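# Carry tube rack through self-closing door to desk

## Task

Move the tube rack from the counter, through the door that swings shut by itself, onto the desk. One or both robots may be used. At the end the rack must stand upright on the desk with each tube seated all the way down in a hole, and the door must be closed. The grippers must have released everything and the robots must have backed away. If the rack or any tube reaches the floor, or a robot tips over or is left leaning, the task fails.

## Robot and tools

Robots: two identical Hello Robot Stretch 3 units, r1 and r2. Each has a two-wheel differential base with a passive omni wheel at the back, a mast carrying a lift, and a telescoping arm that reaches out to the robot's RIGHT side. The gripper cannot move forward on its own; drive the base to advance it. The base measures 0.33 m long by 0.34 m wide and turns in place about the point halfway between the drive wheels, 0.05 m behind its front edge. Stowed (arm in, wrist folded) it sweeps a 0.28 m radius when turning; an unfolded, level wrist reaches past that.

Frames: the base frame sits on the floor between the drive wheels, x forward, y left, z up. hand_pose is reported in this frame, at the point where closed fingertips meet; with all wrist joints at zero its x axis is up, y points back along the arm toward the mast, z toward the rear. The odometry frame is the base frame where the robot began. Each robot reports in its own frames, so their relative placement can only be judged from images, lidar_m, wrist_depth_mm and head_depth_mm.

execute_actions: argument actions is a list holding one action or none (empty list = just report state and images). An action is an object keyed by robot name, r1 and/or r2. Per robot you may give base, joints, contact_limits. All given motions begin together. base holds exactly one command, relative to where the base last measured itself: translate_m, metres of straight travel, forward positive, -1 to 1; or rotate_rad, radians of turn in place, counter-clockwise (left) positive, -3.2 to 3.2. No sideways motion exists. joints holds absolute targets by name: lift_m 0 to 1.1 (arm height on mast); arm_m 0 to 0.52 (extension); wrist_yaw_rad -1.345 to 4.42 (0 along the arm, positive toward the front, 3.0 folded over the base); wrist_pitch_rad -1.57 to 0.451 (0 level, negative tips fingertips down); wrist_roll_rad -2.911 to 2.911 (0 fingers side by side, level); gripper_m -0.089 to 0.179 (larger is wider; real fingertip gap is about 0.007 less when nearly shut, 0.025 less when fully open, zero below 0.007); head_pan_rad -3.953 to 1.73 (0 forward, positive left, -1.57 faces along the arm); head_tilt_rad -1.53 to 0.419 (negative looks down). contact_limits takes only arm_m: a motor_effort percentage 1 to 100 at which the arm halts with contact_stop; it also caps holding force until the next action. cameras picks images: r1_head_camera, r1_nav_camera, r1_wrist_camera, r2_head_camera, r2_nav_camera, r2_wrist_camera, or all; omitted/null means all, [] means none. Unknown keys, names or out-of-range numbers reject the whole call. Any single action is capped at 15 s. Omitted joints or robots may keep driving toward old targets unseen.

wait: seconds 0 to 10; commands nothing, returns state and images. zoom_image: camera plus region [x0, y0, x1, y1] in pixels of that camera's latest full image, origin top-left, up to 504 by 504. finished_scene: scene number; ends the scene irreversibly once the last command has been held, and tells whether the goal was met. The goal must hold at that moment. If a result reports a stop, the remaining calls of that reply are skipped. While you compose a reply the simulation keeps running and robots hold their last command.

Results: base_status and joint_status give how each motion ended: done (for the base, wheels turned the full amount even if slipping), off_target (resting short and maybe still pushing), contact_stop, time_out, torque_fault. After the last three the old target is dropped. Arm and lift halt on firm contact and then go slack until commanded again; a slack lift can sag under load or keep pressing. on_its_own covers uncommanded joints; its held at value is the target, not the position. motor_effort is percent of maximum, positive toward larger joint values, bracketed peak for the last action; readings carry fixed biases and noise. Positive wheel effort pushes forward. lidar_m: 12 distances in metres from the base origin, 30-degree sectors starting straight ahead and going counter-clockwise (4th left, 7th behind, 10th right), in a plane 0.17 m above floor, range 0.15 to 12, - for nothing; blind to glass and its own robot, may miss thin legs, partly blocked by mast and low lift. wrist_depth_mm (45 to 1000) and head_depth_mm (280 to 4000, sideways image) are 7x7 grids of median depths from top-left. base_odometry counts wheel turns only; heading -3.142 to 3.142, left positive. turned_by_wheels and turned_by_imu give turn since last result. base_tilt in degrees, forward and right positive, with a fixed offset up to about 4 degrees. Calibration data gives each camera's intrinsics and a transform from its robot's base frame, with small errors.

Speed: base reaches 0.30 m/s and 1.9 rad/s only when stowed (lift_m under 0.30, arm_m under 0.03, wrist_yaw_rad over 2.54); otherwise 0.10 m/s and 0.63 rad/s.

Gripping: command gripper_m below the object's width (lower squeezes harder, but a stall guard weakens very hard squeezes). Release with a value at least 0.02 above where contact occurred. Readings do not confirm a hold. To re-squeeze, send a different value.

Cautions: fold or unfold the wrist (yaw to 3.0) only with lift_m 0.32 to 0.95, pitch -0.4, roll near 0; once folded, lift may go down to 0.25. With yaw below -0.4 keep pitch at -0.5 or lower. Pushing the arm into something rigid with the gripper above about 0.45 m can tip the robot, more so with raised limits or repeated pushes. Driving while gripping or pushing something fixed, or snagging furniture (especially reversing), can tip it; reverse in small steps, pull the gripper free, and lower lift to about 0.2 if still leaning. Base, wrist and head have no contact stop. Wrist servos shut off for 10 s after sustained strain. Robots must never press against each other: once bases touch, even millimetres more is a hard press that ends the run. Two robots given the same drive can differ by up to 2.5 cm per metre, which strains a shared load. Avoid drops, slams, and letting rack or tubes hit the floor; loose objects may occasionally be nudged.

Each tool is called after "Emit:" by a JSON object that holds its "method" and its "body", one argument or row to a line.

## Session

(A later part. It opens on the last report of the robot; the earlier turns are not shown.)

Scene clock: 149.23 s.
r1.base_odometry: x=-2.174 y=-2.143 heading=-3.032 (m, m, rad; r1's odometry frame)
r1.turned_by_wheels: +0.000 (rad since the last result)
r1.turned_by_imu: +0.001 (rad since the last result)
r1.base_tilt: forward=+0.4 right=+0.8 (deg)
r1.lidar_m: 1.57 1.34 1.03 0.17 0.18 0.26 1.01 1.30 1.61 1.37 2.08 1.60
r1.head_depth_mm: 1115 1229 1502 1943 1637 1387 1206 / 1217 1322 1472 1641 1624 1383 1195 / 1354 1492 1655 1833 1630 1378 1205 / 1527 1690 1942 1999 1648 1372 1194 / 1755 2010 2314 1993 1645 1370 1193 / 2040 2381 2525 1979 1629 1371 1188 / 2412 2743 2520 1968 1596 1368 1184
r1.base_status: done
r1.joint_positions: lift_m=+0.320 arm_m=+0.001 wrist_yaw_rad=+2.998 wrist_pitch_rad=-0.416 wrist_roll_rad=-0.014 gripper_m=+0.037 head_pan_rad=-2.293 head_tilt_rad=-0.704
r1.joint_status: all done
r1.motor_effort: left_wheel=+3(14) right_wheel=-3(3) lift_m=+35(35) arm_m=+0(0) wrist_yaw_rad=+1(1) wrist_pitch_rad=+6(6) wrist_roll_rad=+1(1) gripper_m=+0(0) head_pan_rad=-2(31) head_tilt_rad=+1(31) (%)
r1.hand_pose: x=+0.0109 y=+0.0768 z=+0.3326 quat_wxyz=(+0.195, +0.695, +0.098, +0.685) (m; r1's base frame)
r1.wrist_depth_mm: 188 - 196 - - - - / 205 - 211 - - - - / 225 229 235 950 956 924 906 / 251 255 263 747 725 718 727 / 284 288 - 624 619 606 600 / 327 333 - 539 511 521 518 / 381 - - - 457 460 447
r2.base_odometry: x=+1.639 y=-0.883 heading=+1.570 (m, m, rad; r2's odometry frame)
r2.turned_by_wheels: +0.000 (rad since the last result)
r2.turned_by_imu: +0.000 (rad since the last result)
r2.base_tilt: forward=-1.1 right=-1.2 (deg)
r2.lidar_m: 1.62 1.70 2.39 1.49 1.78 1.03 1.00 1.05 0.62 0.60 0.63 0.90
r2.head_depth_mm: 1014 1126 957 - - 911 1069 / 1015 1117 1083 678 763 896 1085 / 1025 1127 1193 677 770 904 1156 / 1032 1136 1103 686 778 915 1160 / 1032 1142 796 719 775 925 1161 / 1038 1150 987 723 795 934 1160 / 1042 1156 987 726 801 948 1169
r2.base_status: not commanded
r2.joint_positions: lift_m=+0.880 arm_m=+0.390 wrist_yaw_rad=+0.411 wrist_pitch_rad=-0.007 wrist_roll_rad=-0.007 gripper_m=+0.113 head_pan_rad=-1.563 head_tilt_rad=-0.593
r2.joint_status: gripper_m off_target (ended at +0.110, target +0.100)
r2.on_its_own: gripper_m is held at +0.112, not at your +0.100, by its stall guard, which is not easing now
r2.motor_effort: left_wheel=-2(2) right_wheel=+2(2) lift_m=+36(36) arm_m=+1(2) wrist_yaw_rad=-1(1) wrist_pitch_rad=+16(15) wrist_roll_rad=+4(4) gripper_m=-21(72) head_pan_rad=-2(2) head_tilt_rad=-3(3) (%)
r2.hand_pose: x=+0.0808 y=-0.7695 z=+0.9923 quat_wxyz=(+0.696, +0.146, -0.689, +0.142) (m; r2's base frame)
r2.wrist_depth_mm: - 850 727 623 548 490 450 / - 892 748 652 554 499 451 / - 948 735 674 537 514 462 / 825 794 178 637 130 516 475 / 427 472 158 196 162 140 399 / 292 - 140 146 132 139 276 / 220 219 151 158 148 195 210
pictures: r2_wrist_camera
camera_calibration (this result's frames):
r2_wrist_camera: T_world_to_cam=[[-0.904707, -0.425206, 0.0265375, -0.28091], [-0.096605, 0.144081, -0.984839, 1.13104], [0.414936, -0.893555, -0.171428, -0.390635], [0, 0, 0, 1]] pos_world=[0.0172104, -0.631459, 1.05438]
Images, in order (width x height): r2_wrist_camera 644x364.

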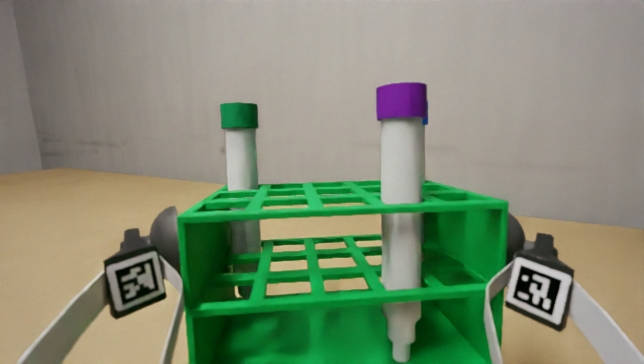

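Emit:
{"method": "execute_actions", "body": {
  "actions": [
    {"r2":{"base":{"rotate_rad":2.11},"joints":{"arm_m":0.0,"lift_m":0.9,"wrist_yaw_rad":1.0,"head_pan_rad":0,"head_tilt_rad":-0.9}}}
  ],
  "cameras": ["r2_wrist_camera"]
}}

Emit:
{"method": "execute_actions", "body": {
  "actions": [
    {"r2":{"base":{"translate_m":1.0},"joints":{"wrist_yaw_rad":1.8}}}
  ],
  "cameras": ["r2_wrist_camera"]
}}

Emit:
{"method": "execute_actions", "body": {
  "actions": [
    {"r2":{"base":{"rotate_rad":0.62}}}
  ],
  "cameras": ["r2_wrist_camera","r2_nav_camera","r1_nav_camera"]
}}

Scene clock: 171.83 s.
r1.base_odometry: x=-2.174 y=-2.143 heading=-3.032 (m, m, rad; r1's odometry frame)
r1.turned_by_wheels: +0.000 (rad since the last result)
r1.turned_by_imu: +0.001 (rad since the last result)
r1.base_tilt: forward=+0.4 right=+0.9 (deg)
r1.lidar_m: 1.56 1.34 1.03 0.17 0.18 0.26 1.01 1.30 1.61 1.48 2.07 1.59
r1.head_depth_mm: 1113 1225 1503 1931 1645 1395 1204 / 1222 1337 1466 1670 1643 1386 1207 / 1353 1493 1657 1825 1633 1369 1197 / 1531 1691 1948 1995 1619 1376 1197 / 1765 2000 2259 2007 1624 1372 1193 / 2046 2384 2495 1994 1610 1368 1187 / 2410 2713 2536 1975 1624 1379 1182
r1.base_status: not commanded
r1.joint_positions: lift_m=+0.320 arm_m=+0.001 wrist_yaw_rad=+2.998 wrist_pitch_rad=-0.416 wrist_roll_rad=-0.014 gripper_m=+0.037 head_pan_rad=-2.293 head_tilt_rad=-0.704
r1.joint_status: not commanded
r1.motor_effort: left_wheel=+3(3) right_wheel=-3(3) lift_m=+35(35) arm_m=+0(0) wrist_yaw_rad=+2(2) wrist_pitch_rad=+6(6) wrist_roll_rad=+1(1) gripper_m=+0(1) head_pan_rad=-2(2) head_tilt_rad=+2(2) (%)
r1.hand_pose: x=+0.0109 y=+0.0768 z=+0.3326 quat_wxyz=(+0.195, +0.695, +0.098, +0.685) (m; r1's base frame)
r1.wrist_depth_mm: 188 - 195 964 - - - / 205 - 213 - - - - / 225 228 236 951 938 947 913 / 251 255 263 765 738 712 710 / 284 290 - 627 624 607 601 / 327 333 - 546 514 524 521 / 380 - - - 453 454 450
r2.base_odometry: x=+1.639 y=-0.883 heading=-2.604 (m, m, rad; r2's odometry frame)
r2.turned_by_wheels: +2.110 (rad since the last result)
r2.turned_by_imu: +2.092 (rad since the last result)
r2.base_tilt: forward=-1.1 right=-1.2 (deg)
r2.lidar_m: 1.80 1.02 1.00 1.06 0.61 0.60 0.64 0.92 1.62 1.72 2.46 1.49
r2.head_depth_mm: 1539 1718 1885 1644 1411 1245 1118 / 1617 1849 1944 1632 1421 1240 1114 / 1721 1996 1949 1645 1409 1254 1109 / 2639 2241 1939 1637 1421 1246 1115 / 2854 2407 1978 1641 1419 1252 1115 / 3012 2416 1982 1630 1423 1260 1120 / 3043 2361 1384 1546 1425 1253 1116
r2.base_status: done
r2.joint_positions: lift_m=+0.900 arm_m=+0.000 wrist_yaw_rad=+1.000 wrist_pitch_rad=-0.008 wrist_roll_rad=-0.006 gripper_m=+0.116 head_pan_rad=-0.007 head_tilt_rad=-0.889
r2.joint_status: all done
r2.on_its_own: gripper_m is held at +0.115, not at your +0.100, by its stall guard, which is not easing now
r2.motor_effort: left_wheel=-2(11) right_wheel=+2(9) lift_m=+36(38) arm_m=-1(3) wrist_yaw_rad=+0(2) wrist_pitch_rad=+16(16) wrist_roll_rad=+4(4) gripper_m=-20(21) head_pan_rad=+2(35) head_tilt_rad=-4(19) (%)
r2.hand_pose: x=+0.1940 y=-0.2836 z=+1.0122 quat_wxyz=(+0.624, +0.340, -0.617, +0.337) (m; r2's base frame)
r2.wrist_depth_mm: - - - - - - - / - - - - - - - / - - - - 182 - - / - - 179 - 129 - - / - - 159 196 162 140 - / - - 140 146 132 139 - / - - 151 159 148 - -
pictures: r2_wrist_camera
camera_calibration (this result's frames):
r2_wrist_camera: T_world_to_cam=[[-0.515867, -0.856275, 0.0259506, -0.169474], [-0.160616, 0.0669196, -0.984746, 1.08194], [0.841477, -0.512166, -0.172053, 0.0260172], [0, 0, 0, 1]] pos_world=[0.0644573, -0.204195, 1.07431]
Images, in order (width x height): r2_wrist_camera 644x364.

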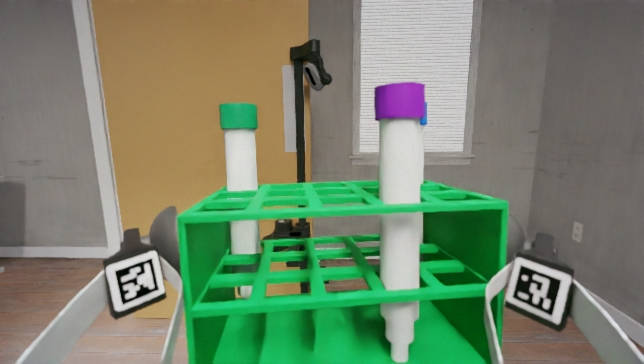

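Scene clock: 183.07 s.
r1.base_odometry: x=-2.174 y=-2.143 heading=-3.032 (m, m, rad; r1's odometry frame)
r1.turned_by_wheels: +0.000 (rad since the last result)
r1.turned_by_imu: +0.002 (rad since the last result)
r1.base_tilt: forward=+0.4 right=+0.9 (deg)
r1.lidar_m: 1.56 1.34 1.03 0.17 0.18 0.26 1.00 0.88 0.89 2.11 2.07 1.60
r1.head_depth_mm: 1115 747 1458 1958 1643 1395 1202 / 1222 1293 1448 1638 1642 1378 1194 / 917 736 1642 1839 1547 1386 1198 / 837 682 1946 1877 1425 1322 1191 / 830 2001 2262 1997 1486 1356 1188 / 2044 2392 2497 1981 1614 1375 1192 / 2411 2745 2538 1974 1611 1372 1193
r1.base_status: not commanded
r1.joint_positions: lift_m=+0.320 arm_m=+0.001 wrist_yaw_rad=+2.998 wrist_pitch_rad=-0.416 wrist_roll_rad=-0.014 gripper_m=+0.037 head_pan_rad=-2.293 head_tilt_rad=-0.704
r1.joint_status: not commanded
r1.motor_effort: left_wheel=+3(3) right_wheel=-3(3) lift_m=+35(35) arm_m=+0(1) wrist_yaw_rad=+1(1) wrist_pitch_rad=+6(6) wrist_roll_rad=+1(1) gripper_m=+1(0) head_pan_rad=-2(2) head_tilt_rad=+1(1) (%)
r1.hand_pose: x=+0.0109 y=+0.0768 z=+0.3326 quat_wxyz=(+0.195, +0.695, +0.098, +0.685) (m; r1's base frame)
r1.wrist_depth_mm: 189 - 196 990 - - - / 204 - 212 - - - - / 225 231 238 958 917 918 916 / 253 256 261 748 732 733 717 / 284 292 - 617 619 612 599 / 326 329 - 547 508 522 523 / 378 - - - 457 463 449
r2.base_odometry: x=+0.780 y=-1.396 heading=-2.604 (m, m, rad; r2's odometry frame)
r2.turned_by_wheels: +0.000 (rad since the last result)
r2.turned_by_imu: +0.008 (rad since the last result)
r2.base_tilt: forward=-1.1 right=-1.2 (deg)
r2.lidar_m: 0.92 2.53 0.44 0.46 0.68 1.44 1.52 2.22 2.18 0.89 0.88 0.86
r2.head_depth_mm: 768 869 997 329 328 1247 1122 / 813 923 1080 1153 322 1229 1112 / 905 1032 1197 310 317 1240 1114 / 1822 2115 1915 1605 1373 1249 1117 / 1998 2260 1966 1659 1430 1250 1121 / 2114 2376 1966 1647 1425 1249 1119 / 2315 2430 1979 1661 1438 1252 1129
r2.base_status: done
r2.joint_positions: lift_m=+0.900 arm_m=+0.000 wrist_yaw_rad=+1.798 wrist_pitch_rad=-0.008 wrist_roll_rad=-0.006 gripper_m=+0.116 head_pan_rad=-0.007 head_tilt_rad=-0.889
r2.joint_status: all done
r2.on_its_own: gripper_m is held at +0.115, not at your +0.100, by its stall guard, which is not easing now
r2.motor_effort: left_wheel=-3(5) right_wheel=+2(7) lift_m=+36(36) arm_m=-2(1) wrist_yaw_rad=+2(2) wrist_pitch_rad=+16(16) wrist_roll_rad=+4(4) gripper_m=-19(19) head_pan_rad=+2(3) head_tilt_rad=-4(4) (%)
r2.hand_pose: x=+0.2281 y=-0.0876 z=+1.0122 quat_wxyz=(+0.444, +0.553, -0.436, +0.553) (m; r2's base frame)
r2.wrist_depth_mm: - - - - 769 636 523 / - - - - 769 650 532 / - - - - 182 643 538 / - - 180 - 129 650 549 / - - 159 197 161 140 566 / - - 140 146 133 140 559 / - - 151 158 148 660 598
pictures: r2_wrist_camera
camera_calibration (this result's frames):
r2_wrist_camera: T_world_to_cam=[[0.252935, -0.967135, 0.0259486, -0.169112], [-0.160043, -0.0682771, -0.984746, 1.06233], [0.954154, 0.244923, -0.172053, 0.138337], [0, 0, 0, 1]] pos_world=[0.080797, -0.124904, 1.07431]
Images, in order (width x height): r2_wrist_camera 644x364.

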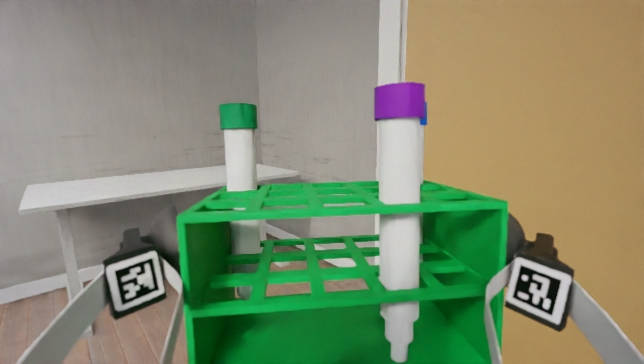

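Scene clock: 185.00 s.
r1.base_odometry: x=-2.174 y=-2.143 heading=-3.032 (m, m, rad; r1's odometry frame)
r1.turned_by_wheels: +0.000 (rad since the last result)
r1.turned_by_imu: +0.000 (rad since the last result)
r1.base_tilt: forward=+0.3 right=+0.8 (deg)
r1.lidar_m: 1.56 1.33 1.03 0.17 0.18 0.26 1.01 0.88 0.89 2.11 2.07 1.60
r1.head_depth_mm: 1112 859 1503 1961 1639 1385 1200 / 1202 734 1457 1651 1637 1386 1201 / 1307 668 1664 1815 1642 1341 1200 / 799 1559 1791 1864 1422 1297 1195 / 775 1996 2277 1976 1431 1318 1190 / 1866 2368 2527 1962 1617 1368 1187 / 2419 2724 2525 1981 1635 1383 1189
r1.base_status: not commanded
r1.joint_positions: lift_m=+0.320 arm_m=+0.001 wrist_yaw_rad=+2.998 wrist_pitch_rad=-0.416 wrist_roll_rad=-0.014 gripper_m=+0.037 head_pan_rad=-2.293 head_tilt_rad=-0.704
r1.joint_status: not commanded
r1.motor_effort: left_wheel=+3(3) right_wheel=-3(3) lift_m=+35(35) arm_m=+0(1) wrist_yaw_rad=+2(2) wrist_pitch_rad=+6(6) wrist_roll_rad=+1(1) gripper_m=+0(0) head_pan_rad=-2(2) head_tilt_rad=+2(2) (%)
r1.hand_pose: x=+0.0109 y=+0.0768 z=+0.3326 quat_wxyz=(+0.195, +0.695, +0.098, +0.685) (m; r1's base frame)
r1.wrist_depth_mm: 189 - 196 - - - - / 205 - 213 - - - - / 227 229 237 947 926 890 898 / 252 256 261 741 730 728 713 / 284 289 - 618 605 612 603 / 329 330 - 546 505 520 515 / 379 - - - 456 457 451
r2.base_odometry: x=+0.780 y=-1.396 heading=-1.984 (m, m, rad; r2's odometry frame)
r2.turned_by_wheels: +0.620 (rad since the last result)
r2.turned_by_imu: +0.615 (rad since the last result)
r2.base_tilt: forward=-1.1 right=-1.2 (deg)
r2.lidar_m: 2.53 0.44 0.49 0.77 1.50 1.60 2.20 2.18 0.88 0.87 0.86 0.96
r2.head_depth_mm: 2437 2338 1962 330 328 1251 1115 / 2594 2420 1958 1536 322 1226 1112 / 2601 2408 1964 310 316 1246 1112 / 2501 2432 1967 1636 1383 1247 1115 / 2381 2411 1973 1646 1420 1257 1122 / 2323 2427 1984 1656 1429 1157 1118 / 1996 2367 1988 1646 753 926 1121
r2.base_status: done
r2.joint_positions: lift_m=+0.900 arm_m=+0.000 wrist_yaw_rad=+1.798 wrist_pitch_rad=-0.008 wrist_roll_rad=-0.006 gripper_m=+0.116 head_pan_rad=-0.007 head_tilt_rad=-0.889
r2.joint_status: not commanded
r2.on_its_own: gripper_m is held at +0.115, not at your +0.100, by its stall guard, which is not easing now
r2.motor_effort: left_wheel=-3(10) right_wheel=+2(7) lift_m=+36(36) arm_m=-1(1) wrist_yaw_rad=+2(2) wrist_pitch_rad=+16(16) wrist_roll_rad=+4(4) gripper_m=-19(19) head_pan_rad=+3(2) head_tilt_rad=-4(4) (%)
r2.hand_pose: x=+0.2281 y=-0.0875 z=+1.0122 quat_wxyz=(+0.444, +0.553, -0.436, +0.554) (m; r2's base frame)
r2.wrist_depth_mm: 349 - - - - - - / 364 - - - - - - / 370 505 - - 182 - - / 385 463 180 - 129 - - / 390 421 159 198 161 139 - / 408 - 140 147 132 140 - / 420 474 151 157 148 - -
pictures: r1_nav_camera (sideways: a quarter turn counterclockwise sets it upright), r2_nav_camera (sideways: a quarter turn counterclockwise sets it upright), r2_wrist_camera
camera_calibration (this result's frames):
r1_nav_camera: T_world_to_cam=[[-0.450403, -0.469094, 0.759663, -0.938656], [-0.758906, 0.649356, -0.0489746, 0.116276], [-0.470318, -0.598571, -0.64847, 0.802522], [0, 0, 0, 1]] pos_world=[0.0429102, -0.0354559, 1.23917]
r2_nav_camera: T_world_to_cam=[[0.782374, 0.0160986, 0.622601, -0.779395], [0.0197667, -0.999804, 0.00101263, 0.0515019], [0.622495, 0.0115145, -0.782539, 0.973125], [0, 0, 0, 1]] pos_world=[0.0029956, 0.0528339, 1.24671]
r2_wrist_camera: T_world_to_cam=[[0.253401, -0.967013, 0.0259472, -0.169086], [-0.16001, -0.0683529, -0.984746, 1.06231], [0.954036, 0.245384, -0.172053, 0.138402], [0, 0, 0, 1]] pos_world=[0.0807873, -0.124858, 1.07431]
Images, in order (width x height): r1_nav_camera 672x504, r2_nav_camera 672x504, r2_wrist_camera 644x364.

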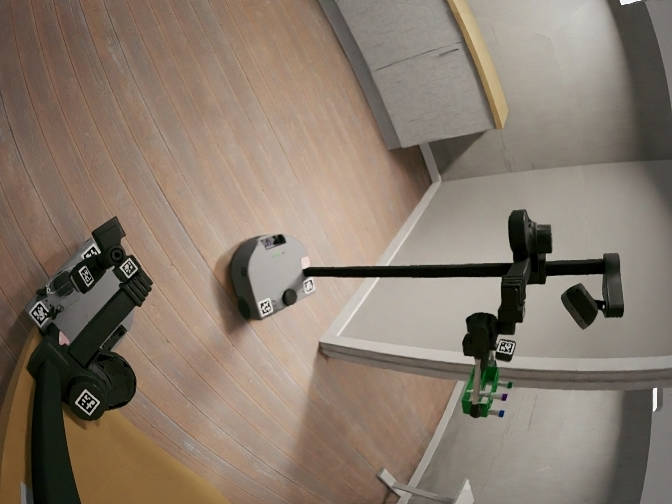

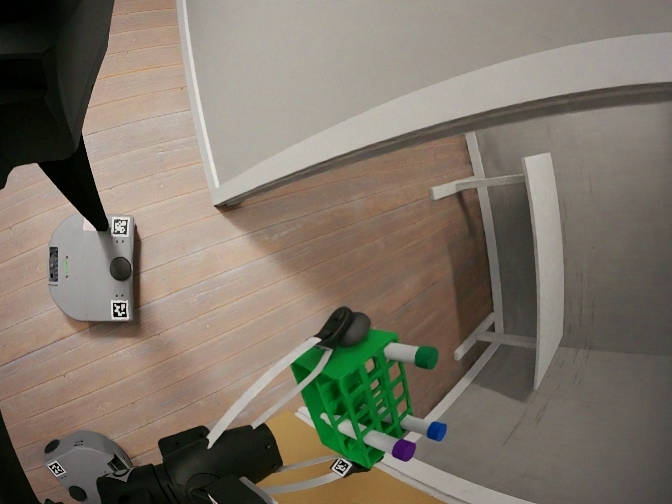

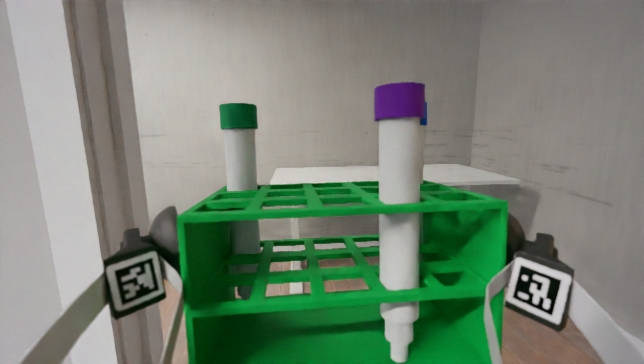

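Emit:
{"method": "execute_actions", "body": {
  "actions": [
    {"r2":{"base":{"translate_m":1.0}}}
  ],
  "cameras": ["r2_head_camera","r2_nav_camera","r1_nav_camera"]
}}

Scene clock: 201.50 s.
r1.base_odometry: x=-2.174 y=-2.143 heading=-3.032 (m, m, rad; r1's odometry frame)
r1.turned_by_wheels: +0.000 (rad since the last result)
r1.turned_by_imu: +0.003 (rad since the last result)
r1.base_tilt: forward=+0.5 right=+1.0 (deg)
r1.lidar_m: 1.56 1.34 1.03 0.17 0.18 0.26 1.01 1.30 1.61 2.11 2.08 1.60
r1.head_depth_mm: 1114 1228 1503 1950 1642 1381 1198 / 1218 1325 1458 1654 1641 1381 1204 / 1359 1488 1667 1839 1632 1374 1182 / 1543 1702 1936 1997 1639 1371 1197 / 1758 2002 2267 1980 1620 1369 1189 / 2049 2386 2529 2000 1614 1368 1185 / 2431 2707 2536 1954 1615 1362 1189
r1.base_status: not commanded
r1.joint_positions: lift_m=+0.320 arm_m=+0.001 wrist_yaw_rad=+2.998 wrist_pitch_rad=-0.416 wrist_roll_rad=-0.014 gripper_m=+0.037 head_pan_rad=-2.293 head_tilt_rad=-0.704
r1.joint_status: not commanded
r1.motor_effort: left_wheel=+3(3) right_wheel=-3(3) lift_m=+35(35) arm_m=+0(0) wrist_yaw_rad=+1(1) wrist_pitch_rad=+6(6) wrist_roll_rad=+1(1) gripper_m=+0(0) head_pan_rad=-2(2) head_tilt_rad=+2(3) (%)
r1.hand_pose: x=+0.0109 y=+0.0768 z=+0.3326 quat_wxyz=(+0.195, +0.695, +0.098, +0.685) (m; r1's base frame)
r1.wrist_depth_mm: 188 - 196 976 - - - / 204 - 211 - - - - / 224 229 238 941 938 914 904 / 254 255 263 759 745 729 699 / 286 292 - 624 639 601 608 / 330 334 - 537 505 522 510 / 378 - - - 457 449 451
r2.base_odometry: x=+0.378 y=-2.311 heading=-1.984 (m, m, rad; r2's odometry frame)
r2.turned_by_wheels: +0.000 (rad since the last result)
r2.turned_by_imu: +0.007 (rad since the last result)
r2.base_tilt: forward=-1.1 right=-1.2 (deg)
r2.lidar_m: 1.64 1.21 1.82 2.43 0.91 0.58 3.15 1.22 0.71 0.69 1.35 1.50
r2.head_depth_mm: 1355 1162 1828 330 328 1256 1112 / 1363 1124 1931 1539 322 1233 1109 / 1367 1090 1961 310 316 1234 1112 / 1387 1063 1974 1634 1382 1246 1114 / 1386 1059 1923 1640 1428 1245 1124 / 1382 1067 1875 1652 1433 1244 1121 / 1335 1069 1820 1595 1419 1260 1125
r2.base_status: done
r2.joint_positions: lift_m=+0.900 arm_m=+0.000 wrist_yaw_rad=+1.798 wrist_pitch_rad=-0.008 wrist_roll_rad=-0.006 gripper_m=+0.116 head_pan_rad=-0.007 head_tilt_rad=-0.889
r2.joint_status: not commanded
r2.on_its_own: gripper_m is held at +0.115, not at your +0.100, by its stall guard, which is not easing now
r2.motor_effort: left_wheel=-3(3) right_wheel=+2(7) lift_m=+36(37) arm_m=-2(1) wrist_yaw_rad=+2(3) wrist_pitch_rad=+16(16) wrist_roll_rad=+4(4) gripper_m=-20(19) head_pan_rad=+3(3) head_tilt_rad=-4(4) (%)
r2.hand_pose: x=+0.2281 y=-0.0875 z=+1.0122 quat_wxyz=(+0.444, +0.553, -0.436, +0.554) (m; r2's base frame)
r2.wrist_depth_mm: - - - - - - - / - - - - - - - / - - - - - - - / - - 180 - 129 - - / - - 158 196 161 139 - / - - 140 146 133 140 - / - - 152 158 148 - -
pictures: r1_nav_camera (sideways: a quarter turn counterclockwise sets it upright), r2_head_camera (sideways: a quarter turn clockwise sets it upright), r2_nav_camera (sideways: a quarter turn counterclockwise sets it upright)
camera_calibration (this result's frames):
r1_nav_camera: T_world_to_cam=[[-0.450403, -0.469094, 0.759663, -0.938656], [-0.758906, 0.649356, -0.0489746, 0.116276], [-0.470318, -0.598571, -0.64847, 0.802522], [0, 0, 0, 1]] pos_world=[0.0429102, -0.0354559, 1.23917]
r2_head_camera: T_world_to_cam=[[-0.775308, 0.0356766, -0.630575, 0.847649], [0.0129597, 0.999092, 0.0405921, -0.0509745], [0.63145, 0.0232993, -0.775066, 0.96584], [0, 0, 0, 1]] pos_world=[0.0479694, -0.00181641, 1.28517]
r2_nav_camera: T_world_to_cam=[[0.782387, 0.0160983, 0.622585, -0.779375], [0.0197665, -0.999804, 0.00101208, 0.0515026], [0.622479, 0.0115145, -0.782552, 0.973141], [0, 0, 0, 1]] pos_world=[0.00299448, 0.0528339, 1.24671]
Images, in order (width x height): r1_nav_camera 672x504, r2_head_camera 896x504, r2_nav_camera 672x504.

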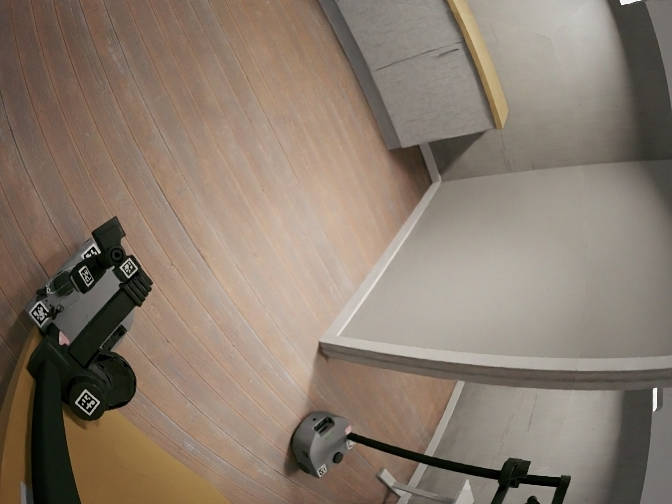

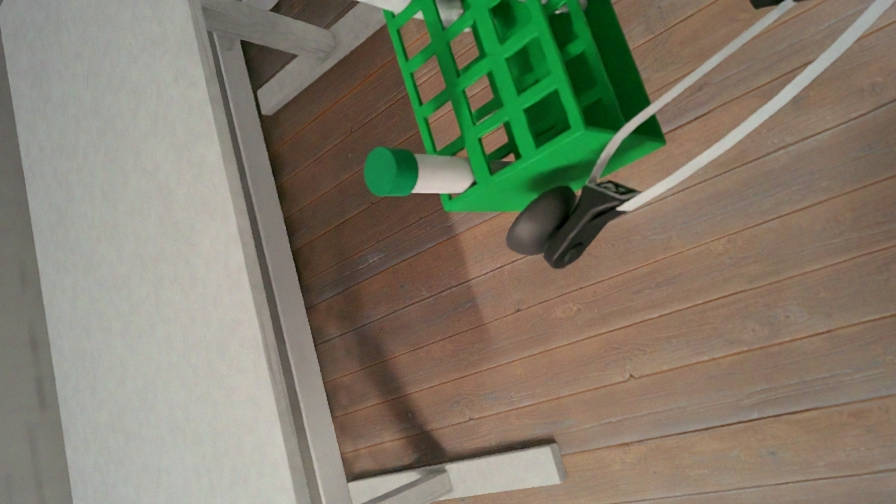

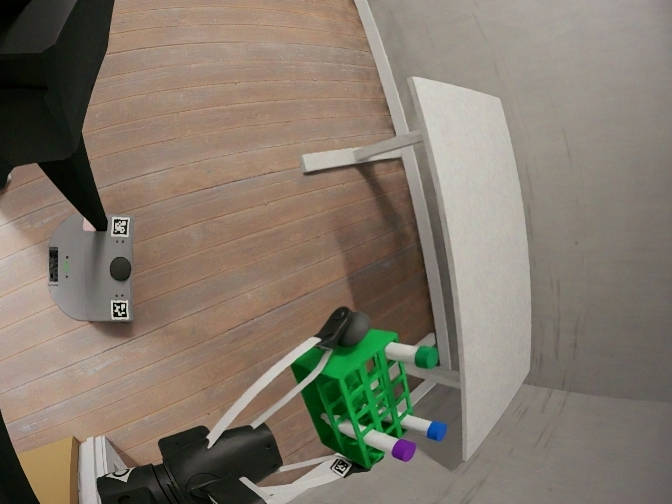

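Emit:
{"method": "execute_actions", "body": {
  "actions": [
    {"r1":{"base":{"translate_m":-0.12},"joints":{"head_pan_rad":-3.1,"head_tilt_rad":-1.0}},"r2":{"base":{"translate_m":0.12}}}
  ],
  "cameras": []
}}

Emit:
{"method": "execute_actions", "body": {
  "actions": [
    {"r1":{"base":{"rotate_rad":0.33}},"r2":{"base":{"translate_m":0.08},"joints":{"wrist_yaw_rad":1.68}}}
  ],
  "cameras": []
}}

Emit:
{"method": "execute_actions", "body": {
  "actions": [
    {"r1":{"base":{"translate_m":-0.62}},"r2":{"base":{"translate_m":0.62},"joints":{"lift_m":0.71,"head_tilt_rad":-1.2}}}
  ],
  "cameras": ["r2_head_camera","r2_wrist_camera","r1_nav_camera"]
}}

Scene clock: 219.47 s.
r1.base_odometry: x=-2.055 y=-2.130 heading=-3.032 (m, m, rad; r1's odometry frame)
r1.turned_by_wheels: +0.000 (rad since the last result)
r1.turned_by_imu: +0.001 (rad since the last result)
r1.base_tilt: forward=+0.4 right=+0.9 (deg)
r1.lidar_m: 1.68 1.35 0.18 0.17 0.18 0.27 1.54 1.20 1.43 2.10 2.23 1.72
r1.head_depth_mm: 2459 953 825 728 652 595 - / 2448 2043 1764 1292 1081 859 - / 2433 2037 1749 1537 1363 - - / 2478 2043 1700 1522 1363 1262 - / 2352 1712 1706 1524 1352 1225 - / 2369 2041 1737 1528 1359 1218 - / 2403 2024 1724 1520 1349 1223 1109
r1.base_status: done
r1.joint_positions: lift_m=+0.320 arm_m=+0.001 wrist_yaw_rad=+2.998 wrist_pitch_rad=-0.416 wrist_roll_rad=-0.014 gripper_m=+0.037 head_pan_rad=-3.093 head_tilt_rad=-0.989
r1.joint_status: all done
r1.motor_effort: left_wheel=+0(11) right_wheel=-1(7) lift_m=+35(35) arm_m=+0(0) wrist_yaw_rad=+2(2) wrist_pitch_rad=+7(6) wrist_roll_rad=+1(1) gripper_m=+1(0) head_pan_rad=-3(25) head_tilt_rad=-6(30) (%)
r1.hand_pose: x=+0.0109 y=+0.0768 z=+0.3326 quat_wxyz=(+0.195, +0.695, +0.098, +0.685) (m; r1's base frame)
r1.wrist_depth_mm: 194 - 198 201 203 - - / 211 - 216 221 224 - - / 232 236 240 244 253 915 889 / 259 263 271 272 291 734 729 / 295 300 - 311 602 598 604 / 338 341 - 348 500 519 512 / 393 - - - 447 455 449
r2.base_odometry: x=+0.330 y=-2.421 heading=-1.984 (m, m, rad; r2's odometry frame)
r2.turned_by_wheels: +0.000 (rad since the last result)
r2.turned_by_imu: +0.000 (rad since the last result)
r2.base_tilt: forward=-1.1 right=-1.2 (deg)
r2.lidar_m: 1.54 1.10 1.69 2.46 1.18 0.69 3.26 1.12 0.73 0.88 1.31 1.45
r2.head_depth_mm: 1362 1047 1809 330 328 1266 1109 / 1357 1054 1901 1551 322 1234 1114 / 1371 1058 1906 310 317 1239 1116 / 1380 1063 1817 1631 1377 1241 1112 / 1332 1066 936 1649 1412 1253 1115 / 1298 1073 923 1651 1424 1259 1114 / 1287 1067 894 1645 1395 1254 1116
r2.base_status: done
r2.joint_positions: lift_m=+0.900 arm_m=+0.000 wrist_yaw_rad=+1.798 wrist_pitch_rad=-0.008 wrist_roll_rad=-0.006 gripper_m=+0.116 head_pan_rad=-0.007 head_tilt_rad=-0.889
r2.joint_status: not commanded
r2.on_its_own: gripper_m is held at +0.115, not at your +0.100, by its stall guard, which is not easing now
r2.motor_effort: left_wheel=-3(4) right_wheel=+3(6) lift_m=+36(36) arm_m=-2(2) wrist_yaw_rad=+2(2) wrist_pitch_rad=+16(16) wrist_roll_rad=+4(4) gripper_m=-19(19) head_pan_rad=+3(3) head_tilt_rad=-4(4) (%)
r2.hand_pose: x=+0.2281 y=-0.0875 z=+1.0122 quat_wxyz=(+0.444, +0.553, -0.436, +0.554) (m; r2's base frame)
r2.wrist_depth_mm: - - - - - - - / - - - - - - - / - - - - - - - / - - 179 - 129 - - / - - 159 197 162 139 998 / - - 140 146 133 140 - / - - 151 158 148 - -
pictures: none
No camera images: the call's "cameras" was empty. Leave "cameras" out to get every camera's image.

Scene clock: 221.23 s.
r1.base_odometry: x=-2.055 y=-2.130 heading=-2.703 (m, m, rad; r1's odometry frame)
r1.turned_by_wheels: +0.330 (rad since the last result)
r1.turned_by_imu: +0.334 (rad since the last result)
r1.base_tilt: forward=+0.4 right=+0.8 (deg)
r1.lidar_m: 1.65 0.19 0.17 0.18 0.23 0.50 1.24 1.20 2.10 2.13 1.81 1.68
r1.head_depth_mm: 2407 2056 1736 1546 1366 1007 - / 2317 1751 1724 1533 1369 1265 - / 2467 2072 1760 1539 1357 - - / 2445 2033 1749 1538 1363 1252 - / 2420 2030 1722 1517 1360 1238 - / 1187 1370 1650 1529 1357 1215 - / 1171 1427 1687 1516 1349 1223 1115
r1.base_status: done
r1.joint_positions: lift_m=+0.320 arm_m=+0.001 wrist_yaw_rad=+2.998 wrist_pitch_rad=-0.416 wrist_roll_rad=-0.014 gripper_m=+0.037 head_pan_rad=-3.093 head_tilt_rad=-0.989
r1.joint_status: not commanded
r1.motor_effort: left_wheel=-6(14) right_wheel=+4(9) lift_m=+35(35) arm_m=+0(0) wrist_yaw_rad=+2(2) wrist_pitch_rad=+6(7) wrist_roll_rad=+1(1) gripper_m=+0(0) head_pan_rad=-2(2) head_tilt_rad=-7(5) (%)
r1.hand_pose: x=+0.0109 y=+0.0768 z=+0.3326 quat_wxyz=(+0.195, +0.695, +0.098, +0.685) (m; r1's base frame)
r1.wrist_depth_mm: 268 - 225 210 195 183 860 / 300 - 249 230 212 199 963 / 350 326 274 255 236 220 893 / 409 368 311 287 257 253 719 / 496 429 - 324 283 579 599 / 548 502 - 361 352 519 522 / 473 - - - 395 453 450
r2.base_odometry: x=+0.298 y=-2.495 heading=-1.984 (m, m, rad; r2's odometry frame)
r2.turned_by_wheels: +0.000 (rad since the last result)
r2.turned_by_imu: +0.000 (rad since the last result)
r2.base_tilt: forward=-1.1 right=-1.2 (deg)
r2.lidar_m: 1.46 1.03 1.61 2.50 1.35 0.76 3.28 1.07 0.76 1.02 1.29 1.38
r2.head_depth_mm: 1352 1050 1631 336 328 1236 1093 / 1372 1058 929 306 314 1245 1110 / 1356 1051 937 1653 1369 1256 1108 / 1319 1051 909 1645 1411 1251 1114 / 1283 1062 886 1655 1420 1248 1123 / 1267 1070 865 1647 1420 1262 1114 / 1242 1066 868 1609 1417 1258 1127
r2.base_status: done
r2.joint_positions: lift_m=+0.900 arm_m=+0.000 wrist_yaw_rad=+1.682 wrist_pitch_rad=-0.008 wrist_roll_rad=-0.006 gripper_m=+0.116 head_pan_rad=-0.007 head_tilt_rad=-0.889
r2.joint_status: all done
r2.on_its_own: gripper_m is held at +0.115, not at your +0.100, by its stall guard, which is not easing now
r2.motor_effort: left_wheel=-4(7) right_wheel=+2(7) lift_m=+36(36) arm_m=-2(2) wrist_yaw_rad=-2(2) wrist_pitch_rad=+16(16) wrist_roll_rad=+3(4) gripper_m=-20(20) head_pan_rad=+2(4) head_tilt_rad=-4(4) (%)
r2.hand_pose: x=+0.2331 y=-0.1168 z=+1.0122 quat_wxyz=(+0.475, +0.527, -0.467, +0.527) (m; r2's base frame)
r2.wrist_depth_mm: - - - - - - - / - - - - - - - / - - - - - - - / - - 179 - 129 - - / - - 158 197 162 140 990 / 712 - 140 146 133 140 - / - - 151 158 148 - -
pictures: none
No camera images: the call's "cameras" was empty. Leave "cameras" out to get every camera's image.

Scene clock: 228.90 s.
r1.base_odometry: x=-1.494 y=-1.866 heading=-2.703 (m, m, rad; r1's odometry frame)
r1.turned_by_wheels: +0.000 (rad since the last result)
r1.turned_by_imu: +0.000 (rad since the last result)
r1.base_tilt: forward=+0.4 right=+0.9 (deg)
r1.lidar_m: 0.15 - 0.15 0.18 0.50 1.59 2.52 0.64 0.97 1.87 2.39 0.18
r1.head_depth_mm: 2255 2041 1754 1541 1368 1230 - / 2338 2039 1758 1534 1358 1269 - / 2422 2037 1759 1536 1357 - - / 2451 2029 1748 1533 1361 1264 - / 2423 2030 1749 1526 1349 1240 - / 2416 2030 1743 1505 1331 1216 - / 2404 2040 879 1009 1310 1219 1113
r1.base_status: done
r1.joint_positions: lift_m=+0.320 arm_m=+0.001 wrist_yaw_rad=+2.998 wrist_pitch_rad=-0.416 wrist_roll_rad=-0.014 gripper_m=+0.037 head_pan_rad=-3.093 head_tilt_rad=-0.989
r1.joint_status: not commanded
r1.motor_effort: left_wheel=+2(15) right_wheel=+3(6) lift_m=+35(35) arm_m=+0(0) wrist_yaw_rad=+1(2) wrist_pitch_rad=+6(6) wrist_roll_rad=+1(1) gripper_m=+1(0) head_pan_rad=-1(2) head_tilt_rad=-7(6) (%)
r1.hand_pose: x=+0.0109 y=+0.0768 z=+0.3326 quat_wxyz=(+0.195, +0.695, +0.098, +0.685) (m; r1's base frame)
r1.wrist_depth_mm: - - 348 237 178 143 119 / - - 386 262 192 152 125 / - 969 429 294 208 162 132 / 789 770 504 328 224 173 139 / 639 639 - 362 226 186 147 / 548 543 - 374 301 197 157 / 471 - - - 305 206 166
r2.base_odometry: x=+0.049 y=-3.062 heading=-1.984 (m, m, rad; r2's odometry frame)
r2.turned_by_wheels: +0.000 (rad since the last result)
r2.turned_by_imu: +0.005 (rad since the last result)
r2.base_tilt: forward=-1.1 right=-1.2 (deg)
r2.lidar_m: 0.87 0.86 0.61 1.54 2.69 1.41 1.36 1.19 1.29 1.08 1.08 0.85
r2.head_depth_mm: 771 702 640 477 557 - 1094 / 774 705 644 474 553 1168 1092 / 776 704 643 492 548 1188 - / 776 707 642 593 547 1180 - / 777 706 645 594 550 526 - / 786 710 647 595 550 529 1137 / 786 712 648 599 552 518 1119
r2.base_status: done
r2.joint_positions: lift_m=+0.710 arm_m=+0.000 wrist_yaw_rad=+1.682 wrist_pitch_rad=-0.009 wrist_roll_rad=-0.006 gripper_m=+0.116 head_pan_rad=-0.007 head_tilt_rad=-1.185
r2.joint_status: all done
r2.on_its_own: gripper_m is held at +0.115, not at your +0.100, by its stall guard, which is not easing now
r2.motor_effort: left_wheel=-2(5) right_wheel=+3(7) lift_m=+21(33) arm_m=-1(1) wrist_yaw_rad=-2(2) wrist_pitch_rad=+16(16) wrist_roll_rad=+4(4) gripper_m=-19(19) head_pan_rad=+3(3) head_tilt_rad=-5(18) (%)
r2.hand_pose: x=+0.2331 y=-0.1168 z=+0.8227 quat_wxyz=(+0.476, +0.527, -0.467, +0.527) (m; r2's base frame)
r2.wrist_depth_mm: 675 703 738 777 843 868 828 / 690 727 768 806 840 896 878 / 712 757 772 838 843 948 862 / 722 747 179 821 129 850 797 / 489 539 158 196 162 139 465 / 332 - 140 146 132 139 320 / 251 249 151 158 148 224 242
pictures: r1_nav_camera (sideways: a quarter turn counterclockwise sets it upright), r2_head_camera (sideways: a quarter turn clockwise sets it upright), r2_wrist_camera
camera_calibration (this result's frames):
r1_nav_camera: T_world_to_cam=[[-0.837339, -0.0124603, 0.546542, -0.658592], [-0.0481349, 0.997538, -0.0510037, 0.114563], [-0.544561, -0.0690151, -0.835877, 1.04668], [0, 0, 0, 1]] pos_world=[0.0240315, -0.0502507, 1.24069]
r2_head_camera: T_world_to_cam=[[-0.925664, 0.0366797, -0.376564, 0.517677], [0.0245062, 0.999012, 0.0370692, -0.0464434], [0.377552, 0.0250854, -0.925648, 1.1631], [0, 0, 0, 1]] pos_world=[0.0412021, -0.00176761, 1.27328]
r2_wrist_camera: T_world_to_cam=[[0.139474, -0.989886, 0.0259272, -0.169915], [-0.167555, -0.0493977, -0.984624, 0.87844], [0.975947, 0.132985, -0.17275, 0.0905852], [0, 0, 0, 1]] pos_world=[0.0824793, -0.13685, 0.884987]
Images, in order (width x height): r1_nav_camera 672x504, r2_head_camera 896x504, r2_wrist_camera 644x364.

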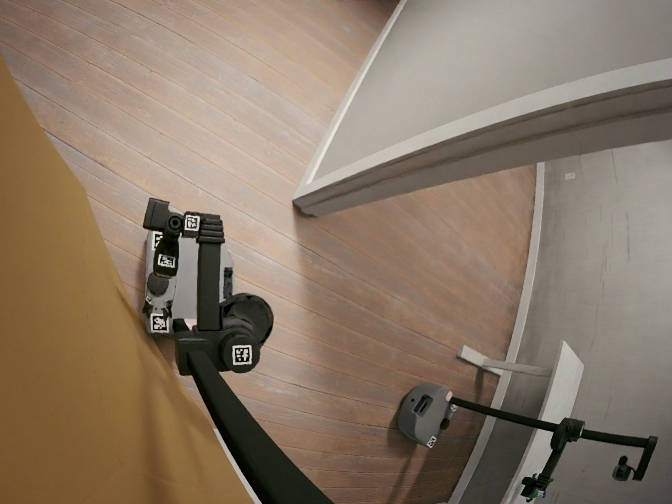

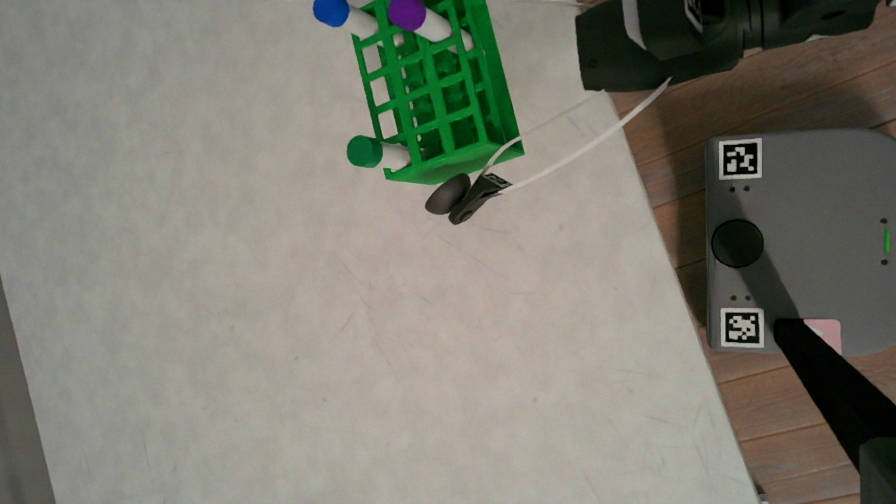

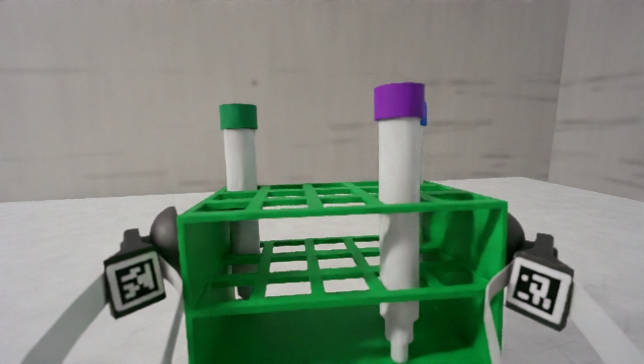

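Emit:
{"method": "execute_actions", "body": {
  "actions": [
    {"r1":{"base":{"translate_m":-0.2}},"r2":{"base":{"translate_m":0.03},"joints":{"lift_m":0.651}}}
  ],
  "cameras": ["r2_wrist_camera"]
}}

Scene clock: 240.00 s.
r1.base_odometry: x=-1.312 y=-1.781 heading=-2.703 (m, m, rad; r1's odometry frame)
r1.turned_by_wheels: +0.000 (rad since the last result)
r1.turned_by_imu: +0.091 (rad since the last result)
r1.base_tilt: forward=+0.3 right=+0.9 (deg)
r1.lidar_m: - - 0.15 0.35 1.86 1.41 2.34 0.46 0.47 0.26 0.15 -
r1.head_depth_mm: 2134 2109 1796 1581 1385 1232 1153 / 2305 2146 1812 1564 1382 1250 - / 2357 2128 1800 1549 1379 1276 - / 2416 2121 1801 1567 1378 1270 - / 2566 2097 1799 1549 1380 1238 - / 2556 2092 1778 1560 1358 1211 - / 2520 2084 1785 816 868 1191 1121
r1.base_status: done
r1.joint_positions: lift_m=+0.320 arm_m=+0.001 wrist_yaw_rad=+2.998 wrist_pitch_rad=-0.416 wrist_roll_rad=-0.014 gripper_m=+0.037 head_pan_rad=-3.093 head_tilt_rad=-0.963
r1.joint_status: not commanded
r1.motor_effort: left_wheel=+4(30) right_wheel=+2(22) lift_m=+35(35) arm_m=+1(0) wrist_yaw_rad=+1(3) wrist_pitch_rad=+7(6) wrist_roll_rad=+1(1) gripper_m=+0(0) head_pan_rad=-2(11) head_tilt_rad=-20(25) (%)
r1.hand_pose: x=+0.0108 y=+0.0768 z=+0.3327 quat_wxyz=(+0.195, +0.695, +0.098, +0.685) (m; r1's base frame)
r1.wrist_depth_mm: - - - 602 223 130 91 / - - - 684 232 133 93 / 989 942 950 759 240 136 95 / 772 767 749 717 249 139 96 / 625 619 - 609 210 142 98 / 544 538 - 543 319 144 99 / 478 - - - 281 139 101
r2.base_odometry: x=+0.037 y=-3.090 heading=-1.984 (m, m, rad; r2's odometry frame)
r2.turned_by_wheels: +0.000 (rad since the last result)
r2.turned_by_imu: -0.001 (rad since the last result)
r2.base_tilt: forward=-1.1 right=-1.1 (deg)
r2.lidar_m: 0.84 0.83 0.59 1.49 2.70 1.44 1.33 1.22 1.30 1.07 0.86 0.83
r2.head_depth_mm: 769 699 643 523 552 - - / 778 702 641 528 552 1162 1103 / 779 705 644 570 548 527 - / 780 704 643 592 548 520 - / 781 704 644 594 549 515 - / 783 708 646 595 551 513 1127 / 771 711 646 595 551 513 1114
r2.base_status: done
r2.joint_positions: lift_m=+0.651 arm_m=+0.000 wrist_yaw_rad=+1.682 wrist_pitch_rad=-0.008 wrist_roll_rad=-0.006 gripper_m=+0.116 head_pan_rad=-0.007 head_tilt_rad=-1.186
r2.joint_status: all done
r2.on_its_own: gripper_m is held at +0.115, not at your +0.100, by its stall guard, which is not easing now
r2.motor_effort: left_wheel=-2(4) right_wheel=+2(7) lift_m=+20(22) arm_m=-2(2) wrist_yaw_rad=-2(1) wrist_pitch_rad=+16(16) wrist_roll_rad=+3(4) gripper_m=-19(20) head_pan_rad=+2(3) head_tilt_rad=-5(5) (%)
r2.hand_pose: x=+0.2331 y=-0.1168 z=+0.7638 quat_wxyz=(+0.475, +0.527, -0.467, +0.527) (m; r2's base frame)
r2.wrist_depth_mm: 664 668 712 778 808 858 812 / 654 693 733 770 817 859 847 / 706 720 749 821 178 949 847 / 604 605 177 497 128 551 546 / 317 353 158 197 131 139 301 / 215 - 141 147 131 131 207 / - 162 149 156 148 151 158
pictures: r2_wrist_camera
camera_calibration (this result's frames):
r2_wrist_camera: T_world_to_cam=[[0.139429, -0.989908, 0.0253306, -0.167933], [-0.167349, -0.0487683, -0.984691, 0.820513], [0.975989, 0.133055, -0.172459, 0.080178], [0, 0, 0, 1]] pos_world=[0.0824737, -0.136891, 0.826033]
Images, in order (width x height): r2_wrist_camera 644x364.

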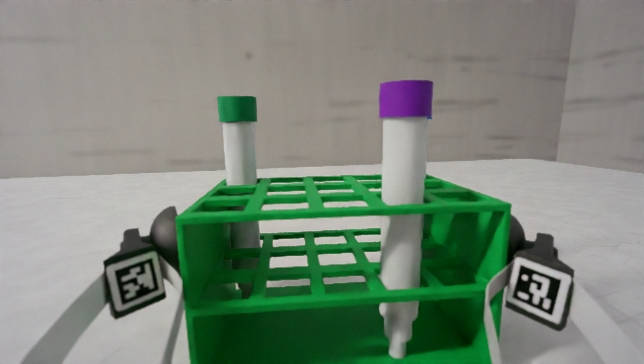

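Emit:
{"method": "execute_actions", "body": {
  "actions": [
    {"r1":{"base":{"translate_m":-0.1},"joints":{"head_pan_rad":0,"head_tilt_rad":-1.2}},"r2":{"joints":{"gripper_m":0.179}}}
  ],
  "cameras": ["r2_wrist_camera","r1_nav_camera"]
}}

Emit:
{"method": "execute_actions", "body": {
  "actions": [
    {"r1":{"base":{"translate_m":-0.2}},"r2":{"base":{"translate_m":-0.2},"joints":{"wrist_yaw_rad":1.64}}}
  ],
  "cameras": ["r2_wrist_camera","r1_nav_camera","r2_head_camera"]
}}

Scene clock: 250.30 s.
r1.base_odometry: x=-1.222 y=-1.739 heading=-2.703 (m, m, rad; r1's odometry frame)
r1.turned_by_wheels: +0.000 (rad since the last result)
r1.turned_by_imu: -0.026 (rad since the last result)
r1.base_tilt: forward=+0.4 right=+1.0 (deg)
r1.lidar_m: - - 0.15 0.63 1.88 1.33 2.23 0.39 0.39 0.19 0.15 -
r1.head_depth_mm: - - - - - 551 1120 / - - - - - 415 1128 / - - - - - 541 - / - - - - - 670 - / - - - - 346 1009 - / - - - - 385 1173 - / - - - - 417 1167 1121
r1.base_status: done
r1.joint_positions: lift_m=+0.320 arm_m=+0.001 wrist_yaw_rad=+2.996 wrist_pitch_rad=-0.416 wrist_roll_rad=-0.014 gripper_m=+0.037 head_pan_rad=-0.007 head_tilt_rad=-1.188
r1.joint_status: all done
r1.motor_effort: left_wheel=+1(13) right_wheel=+4(32) lift_m=+34(35) arm_m=+0(1) wrist_yaw_rad=+4(21) wrist_pitch_rad=+6(7) wrist_roll_rad=+1(1) gripper_m=+0(0) head_pan_rad=+3(28) head_tilt_rad=-7(36) (%)
r1.hand_pose: x=+0.0112 y=+0.0767 z=+0.3327 quat_wxyz=(+0.196, +0.696, +0.097, +0.685) (m; r1's base frame)
r1.wrist_depth_mm: - - - - 346 160 104 / - - - - 345 161 104 / 988 986 961 891 349 161 104 / 793 777 758 740 350 160 104 / 641 644 - 622 264 161 105 / 551 535 - 551 429 161 104 / 467 - - - 356 150 104
r2.base_odometry: x=+0.037 y=-3.090 heading=-1.984 (m, m, rad; r2's odometry frame)
r2.turned_by_wheels: +0.000 (rad since the last result)
r2.turned_by_imu: -0.001 (rad since the last result)
r2.base_tilt: forward=-1.1 right=-1.2 (deg)
r2.lidar_m: 0.84 0.84 0.60 1.49 2.70 1.44 1.24 1.22 1.29 1.07 0.86 0.83
r2.head_depth_mm: 773 701 639 527 553 - - / 776 703 640 531 552 1168 1100 / 778 702 644 573 542 527 - / 779 705 645 593 550 520 - / 781 710 646 594 550 516 - / 784 710 648 595 551 514 1126 / 774 711 648 596 554 514 1111
r2.base_status: not commanded
r2.joint_positions: lift_m=+0.651 arm_m=+0.000 wrist_yaw_rad=+1.682 wrist_pitch_rad=-0.006 wrist_roll_rad=-0.006 gripper_m=+0.179 head_pan_rad=-0.007 head_tilt_rad=-1.186
r2.joint_status: all done
r2.motor_effort: left_wheel=-3(3) right_wheel=+2(3) lift_m=+21(20) arm_m=-2(1) wrist_yaw_rad=-1(2) wrist_pitch_rad=+14(16) wrist_roll_rad=+3(3) gripper_m=+0(84) head_pan_rad=+3(4) head_tilt_rad=-6(5) (%)
r2.hand_pose: x=+0.2332 y=-0.1169 z=+0.7645 quat_wxyz=(+0.475, +0.527, -0.468, +0.527) (m; r2's base frame)
r2.wrist_depth_mm: 664 688 734 776 811 844 839 / 673 708 747 788 839 877 849 / 698 713 751 808 175 913 865 / 632 609 177 191 150 560 551 / 322 353 160 182 128 133 303 / 232 203 140 146 131 139 223 / 157 164 145 157 149 150 152
pictures: r1_nav_camera (sideways: a quarter turn counterclockwise sets it upright), r2_wrist_camera
camera_calibration (this result's frames):
r1_nav_camera: T_world_to_cam=[[0.928211, -0.0340568, 0.370491, -0.440045], [-0.0166898, -0.998611, -0.0499817, 0.113028], [0.371679, 0.0402101, -0.92749, 1.16013], [0, 0, 0, 1]] pos_world=[-0.0208565, 0.0512353, 1.24469]
r2_wrist_camera: T_world_to_cam=[[0.138934, -0.989976, 0.0254103, -0.168016], [-0.164649, -0.0483937, -0.985164, 0.820999], [0.976518, 0.132689, -0.169722, 0.0779735], [0, 0, 0, 1]] pos_world=[0.0823776, -0.136947, 0.826322]
Images, in order (width x height): r1_nav_camera 672x504, r2_wrist_camera 644x364.

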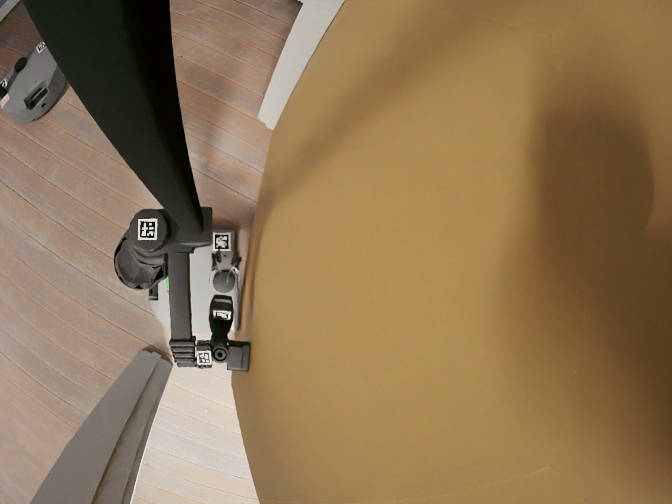

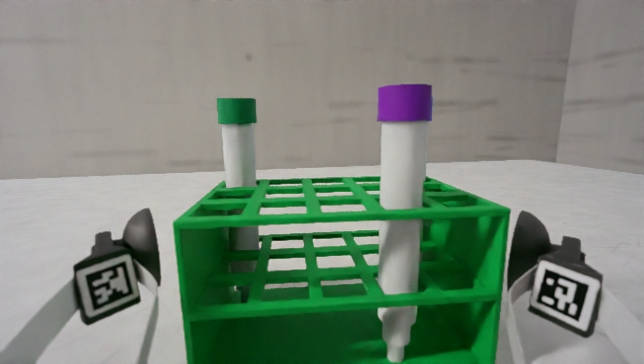

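Scene clock: 253.50 s.
r1.base_odometry: x=-1.041 y=-1.654 heading=-2.703 (m, m, rad; r1's odometry frame)
r1.turned_by_wheels: +0.000 (rad since the last result)
r1.turned_by_imu: -0.005 (rad since the last result)
r1.base_tilt: forward=+0.4 right=+0.9 (deg)
r1.lidar_m: - 0.15 0.32 1.52 1.02 0.97 2.06 2.38 0.29 0.20 0.15 -
r1.head_depth_mm: - - - - 314 537 855 / - - - - 344 581 1097 / - - - - 376 846 - / - - - - 451 1179 - / - - - 319 588 1208 - / - - - 350 843 1197 - / - - - 392 1231 1183 1130
r1.base_status: done
r1.joint_positions: lift_m=+0.320 arm_m=+0.001 wrist_yaw_rad=+2.997 wrist_pitch_rad=-0.417 wrist_roll_rad=-0.014 gripper_m=+0.037 head_pan_rad=-0.006 head_tilt_rad=-1.188
r1.joint_status: not commanded
r1.motor_effort: left_wheel=+2(13) right_wheel=+4(17) lift_m=+34(34) arm_m=+0(1) wrist_yaw_rad=+3(6) wrist_pitch_rad=+6(6) wrist_roll_rad=+1(1) gripper_m=+1(0) head_pan_rad=+2(2) head_tilt_rad=-6(6) (%)
r1.hand_pose: x=+0.0111 y=+0.0767 z=+0.3326 quat_wxyz=(+0.195, +0.695, +0.097, +0.685) (m; r1's base frame)
r1.wrist_depth_mm: - - - - - 446 217 / - - - - - 415 210 / 730 961 954 956 847 384 202 / 717 770 755 753 729 360 194 / 633 625 - 619 625 339 189 / 554 543 - 548 510 313 182 / 478 - - - 459 275 176
r2.base_odometry: x=+0.117 y=-2.907 heading=-1.985 (m, m, rad; r2's odometry frame)
r2.turned_by_wheels: +0.000 (rad since the last result)
r2.turned_by_imu: -0.002 (rad since the last result)
r2.base_tilt: forward=-1.1 right=-1.2 (deg)
r2.lidar_m: 1.03 1.02 0.69 1.82 2.33 1.20 0.89 1.05 1.11 1.14 1.13 0.99
r2.head_depth_mm: 771 699 632 1344 1273 - - / 776 704 629 1329 1262 1178 1102 / 775 703 630 611 1257 1190 - / 780 708 646 608 1279 1194 - / 781 706 643 601 1272 1190 - / 783 710 646 595 1251 1179 1124 / 787 712 648 596 1248 1182 1121
r2.base_status: done
r2.joint_positions: lift_m=+0.651 arm_m=+0.000 wrist_yaw_rad=+1.642 wrist_pitch_rad=-0.005 wrist_roll_rad=-0.006 gripper_m=+0.179 head_pan_rad=-0.007 head_tilt_rad=-1.186
r2.joint_status: all done
r2.motor_effort: left_wheel=-2(10) right_wheel=+3(4) lift_m=+20(21) arm_m=-1(2) wrist_yaw_rad=-2(6) wrist_pitch_rad=+14(14) wrist_roll_rad=+3(3) gripper_m=+0(0) head_pan_rad=+4(3) head_tilt_rad=-4(5) (%)
r2.hand_pose: x=+0.2341 y=-0.1270 z=+0.7646 quat_wxyz=(+0.485, +0.517, -0.479, +0.518) (m; r2's base frame)
r2.wrist_depth_mm: 783 827 902 939 - - 847 / 820 873 921 970 - - 872 / 852 898 942 - - - 882 / 628 623 600 372 436 569 550 / 324 354 315 316 310 322 306 / 234 205 218 229 247 - 835 / 940 969 - - - - 945
pictures: r1_nav_camera (sideways: a quarter turn counterclockwise sets it upright), r2_head_camera (sideways: a quarter turn clockwise sets it upright), r2_wrist_camera
camera_calibration (this result's frames):
r1_nav_camera: T_world_to_cam=[[0.928438, -0.0334524, 0.369978, -0.439378], [-0.0160659, -0.998621, -0.049976, 0.113017], [0.37114, 0.0404556, -0.927695, 1.1604], [0, 0, 0, 1]] pos_world=[-0.0209216, 0.0512179, 1.24471]
r2_head_camera: T_world_to_cam=[[-0.925745, 0.0366809, -0.376365, 0.517418], [0.0245149, 0.999012, 0.0370654, -0.0464385], [0.377353, 0.0250865, -0.92573, 1.16321], [0, 0, 0, 1]] pos_world=[0.041196, -0.00176759, 1.27327]
r2_wrist_camera: T_world_to_cam=[[0.0997828, -0.994684, 0.0254225, -0.169547], [-0.16601, -0.0418346, -0.985236, 0.821979], [0.981063, 0.0940893, -0.169302, 0.0721353], [0, 0, 0, 1]] pos_world=[0.0826056, -0.141046, 0.826366]
Images, in order (width x height): r1_nav_camera 672x504, r2_head_camera 896x504, r2_wrist_camera 644x364.

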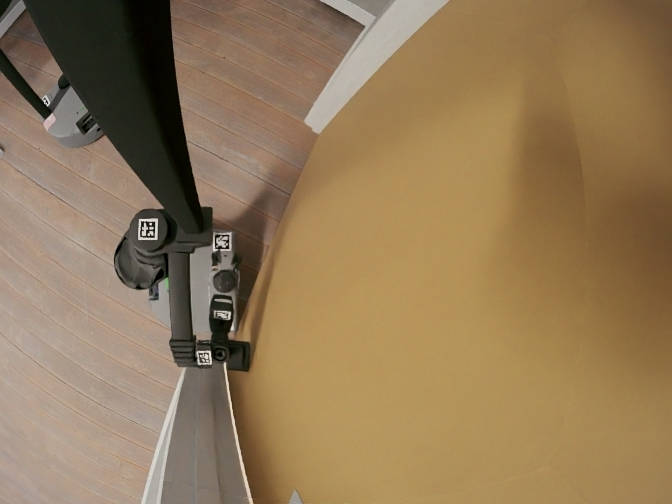

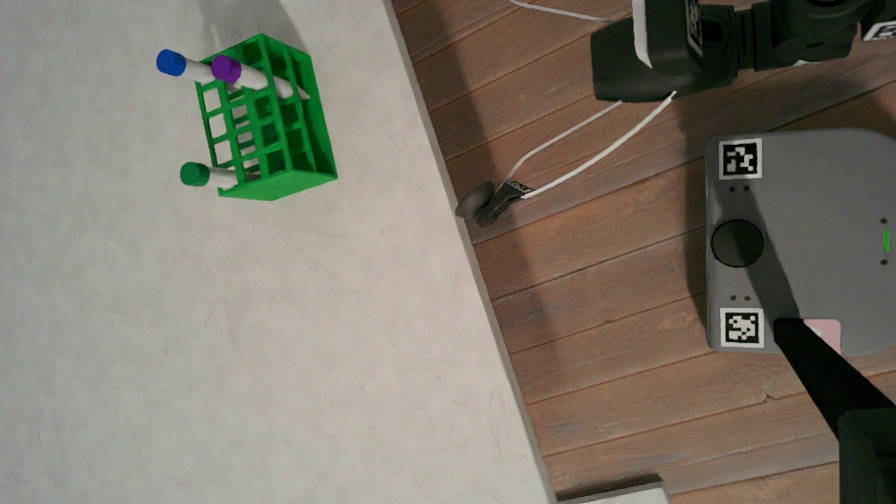

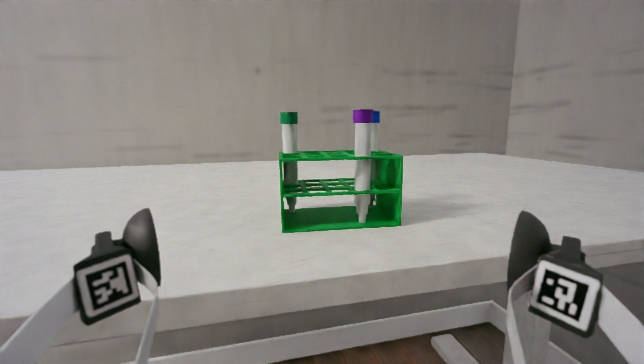

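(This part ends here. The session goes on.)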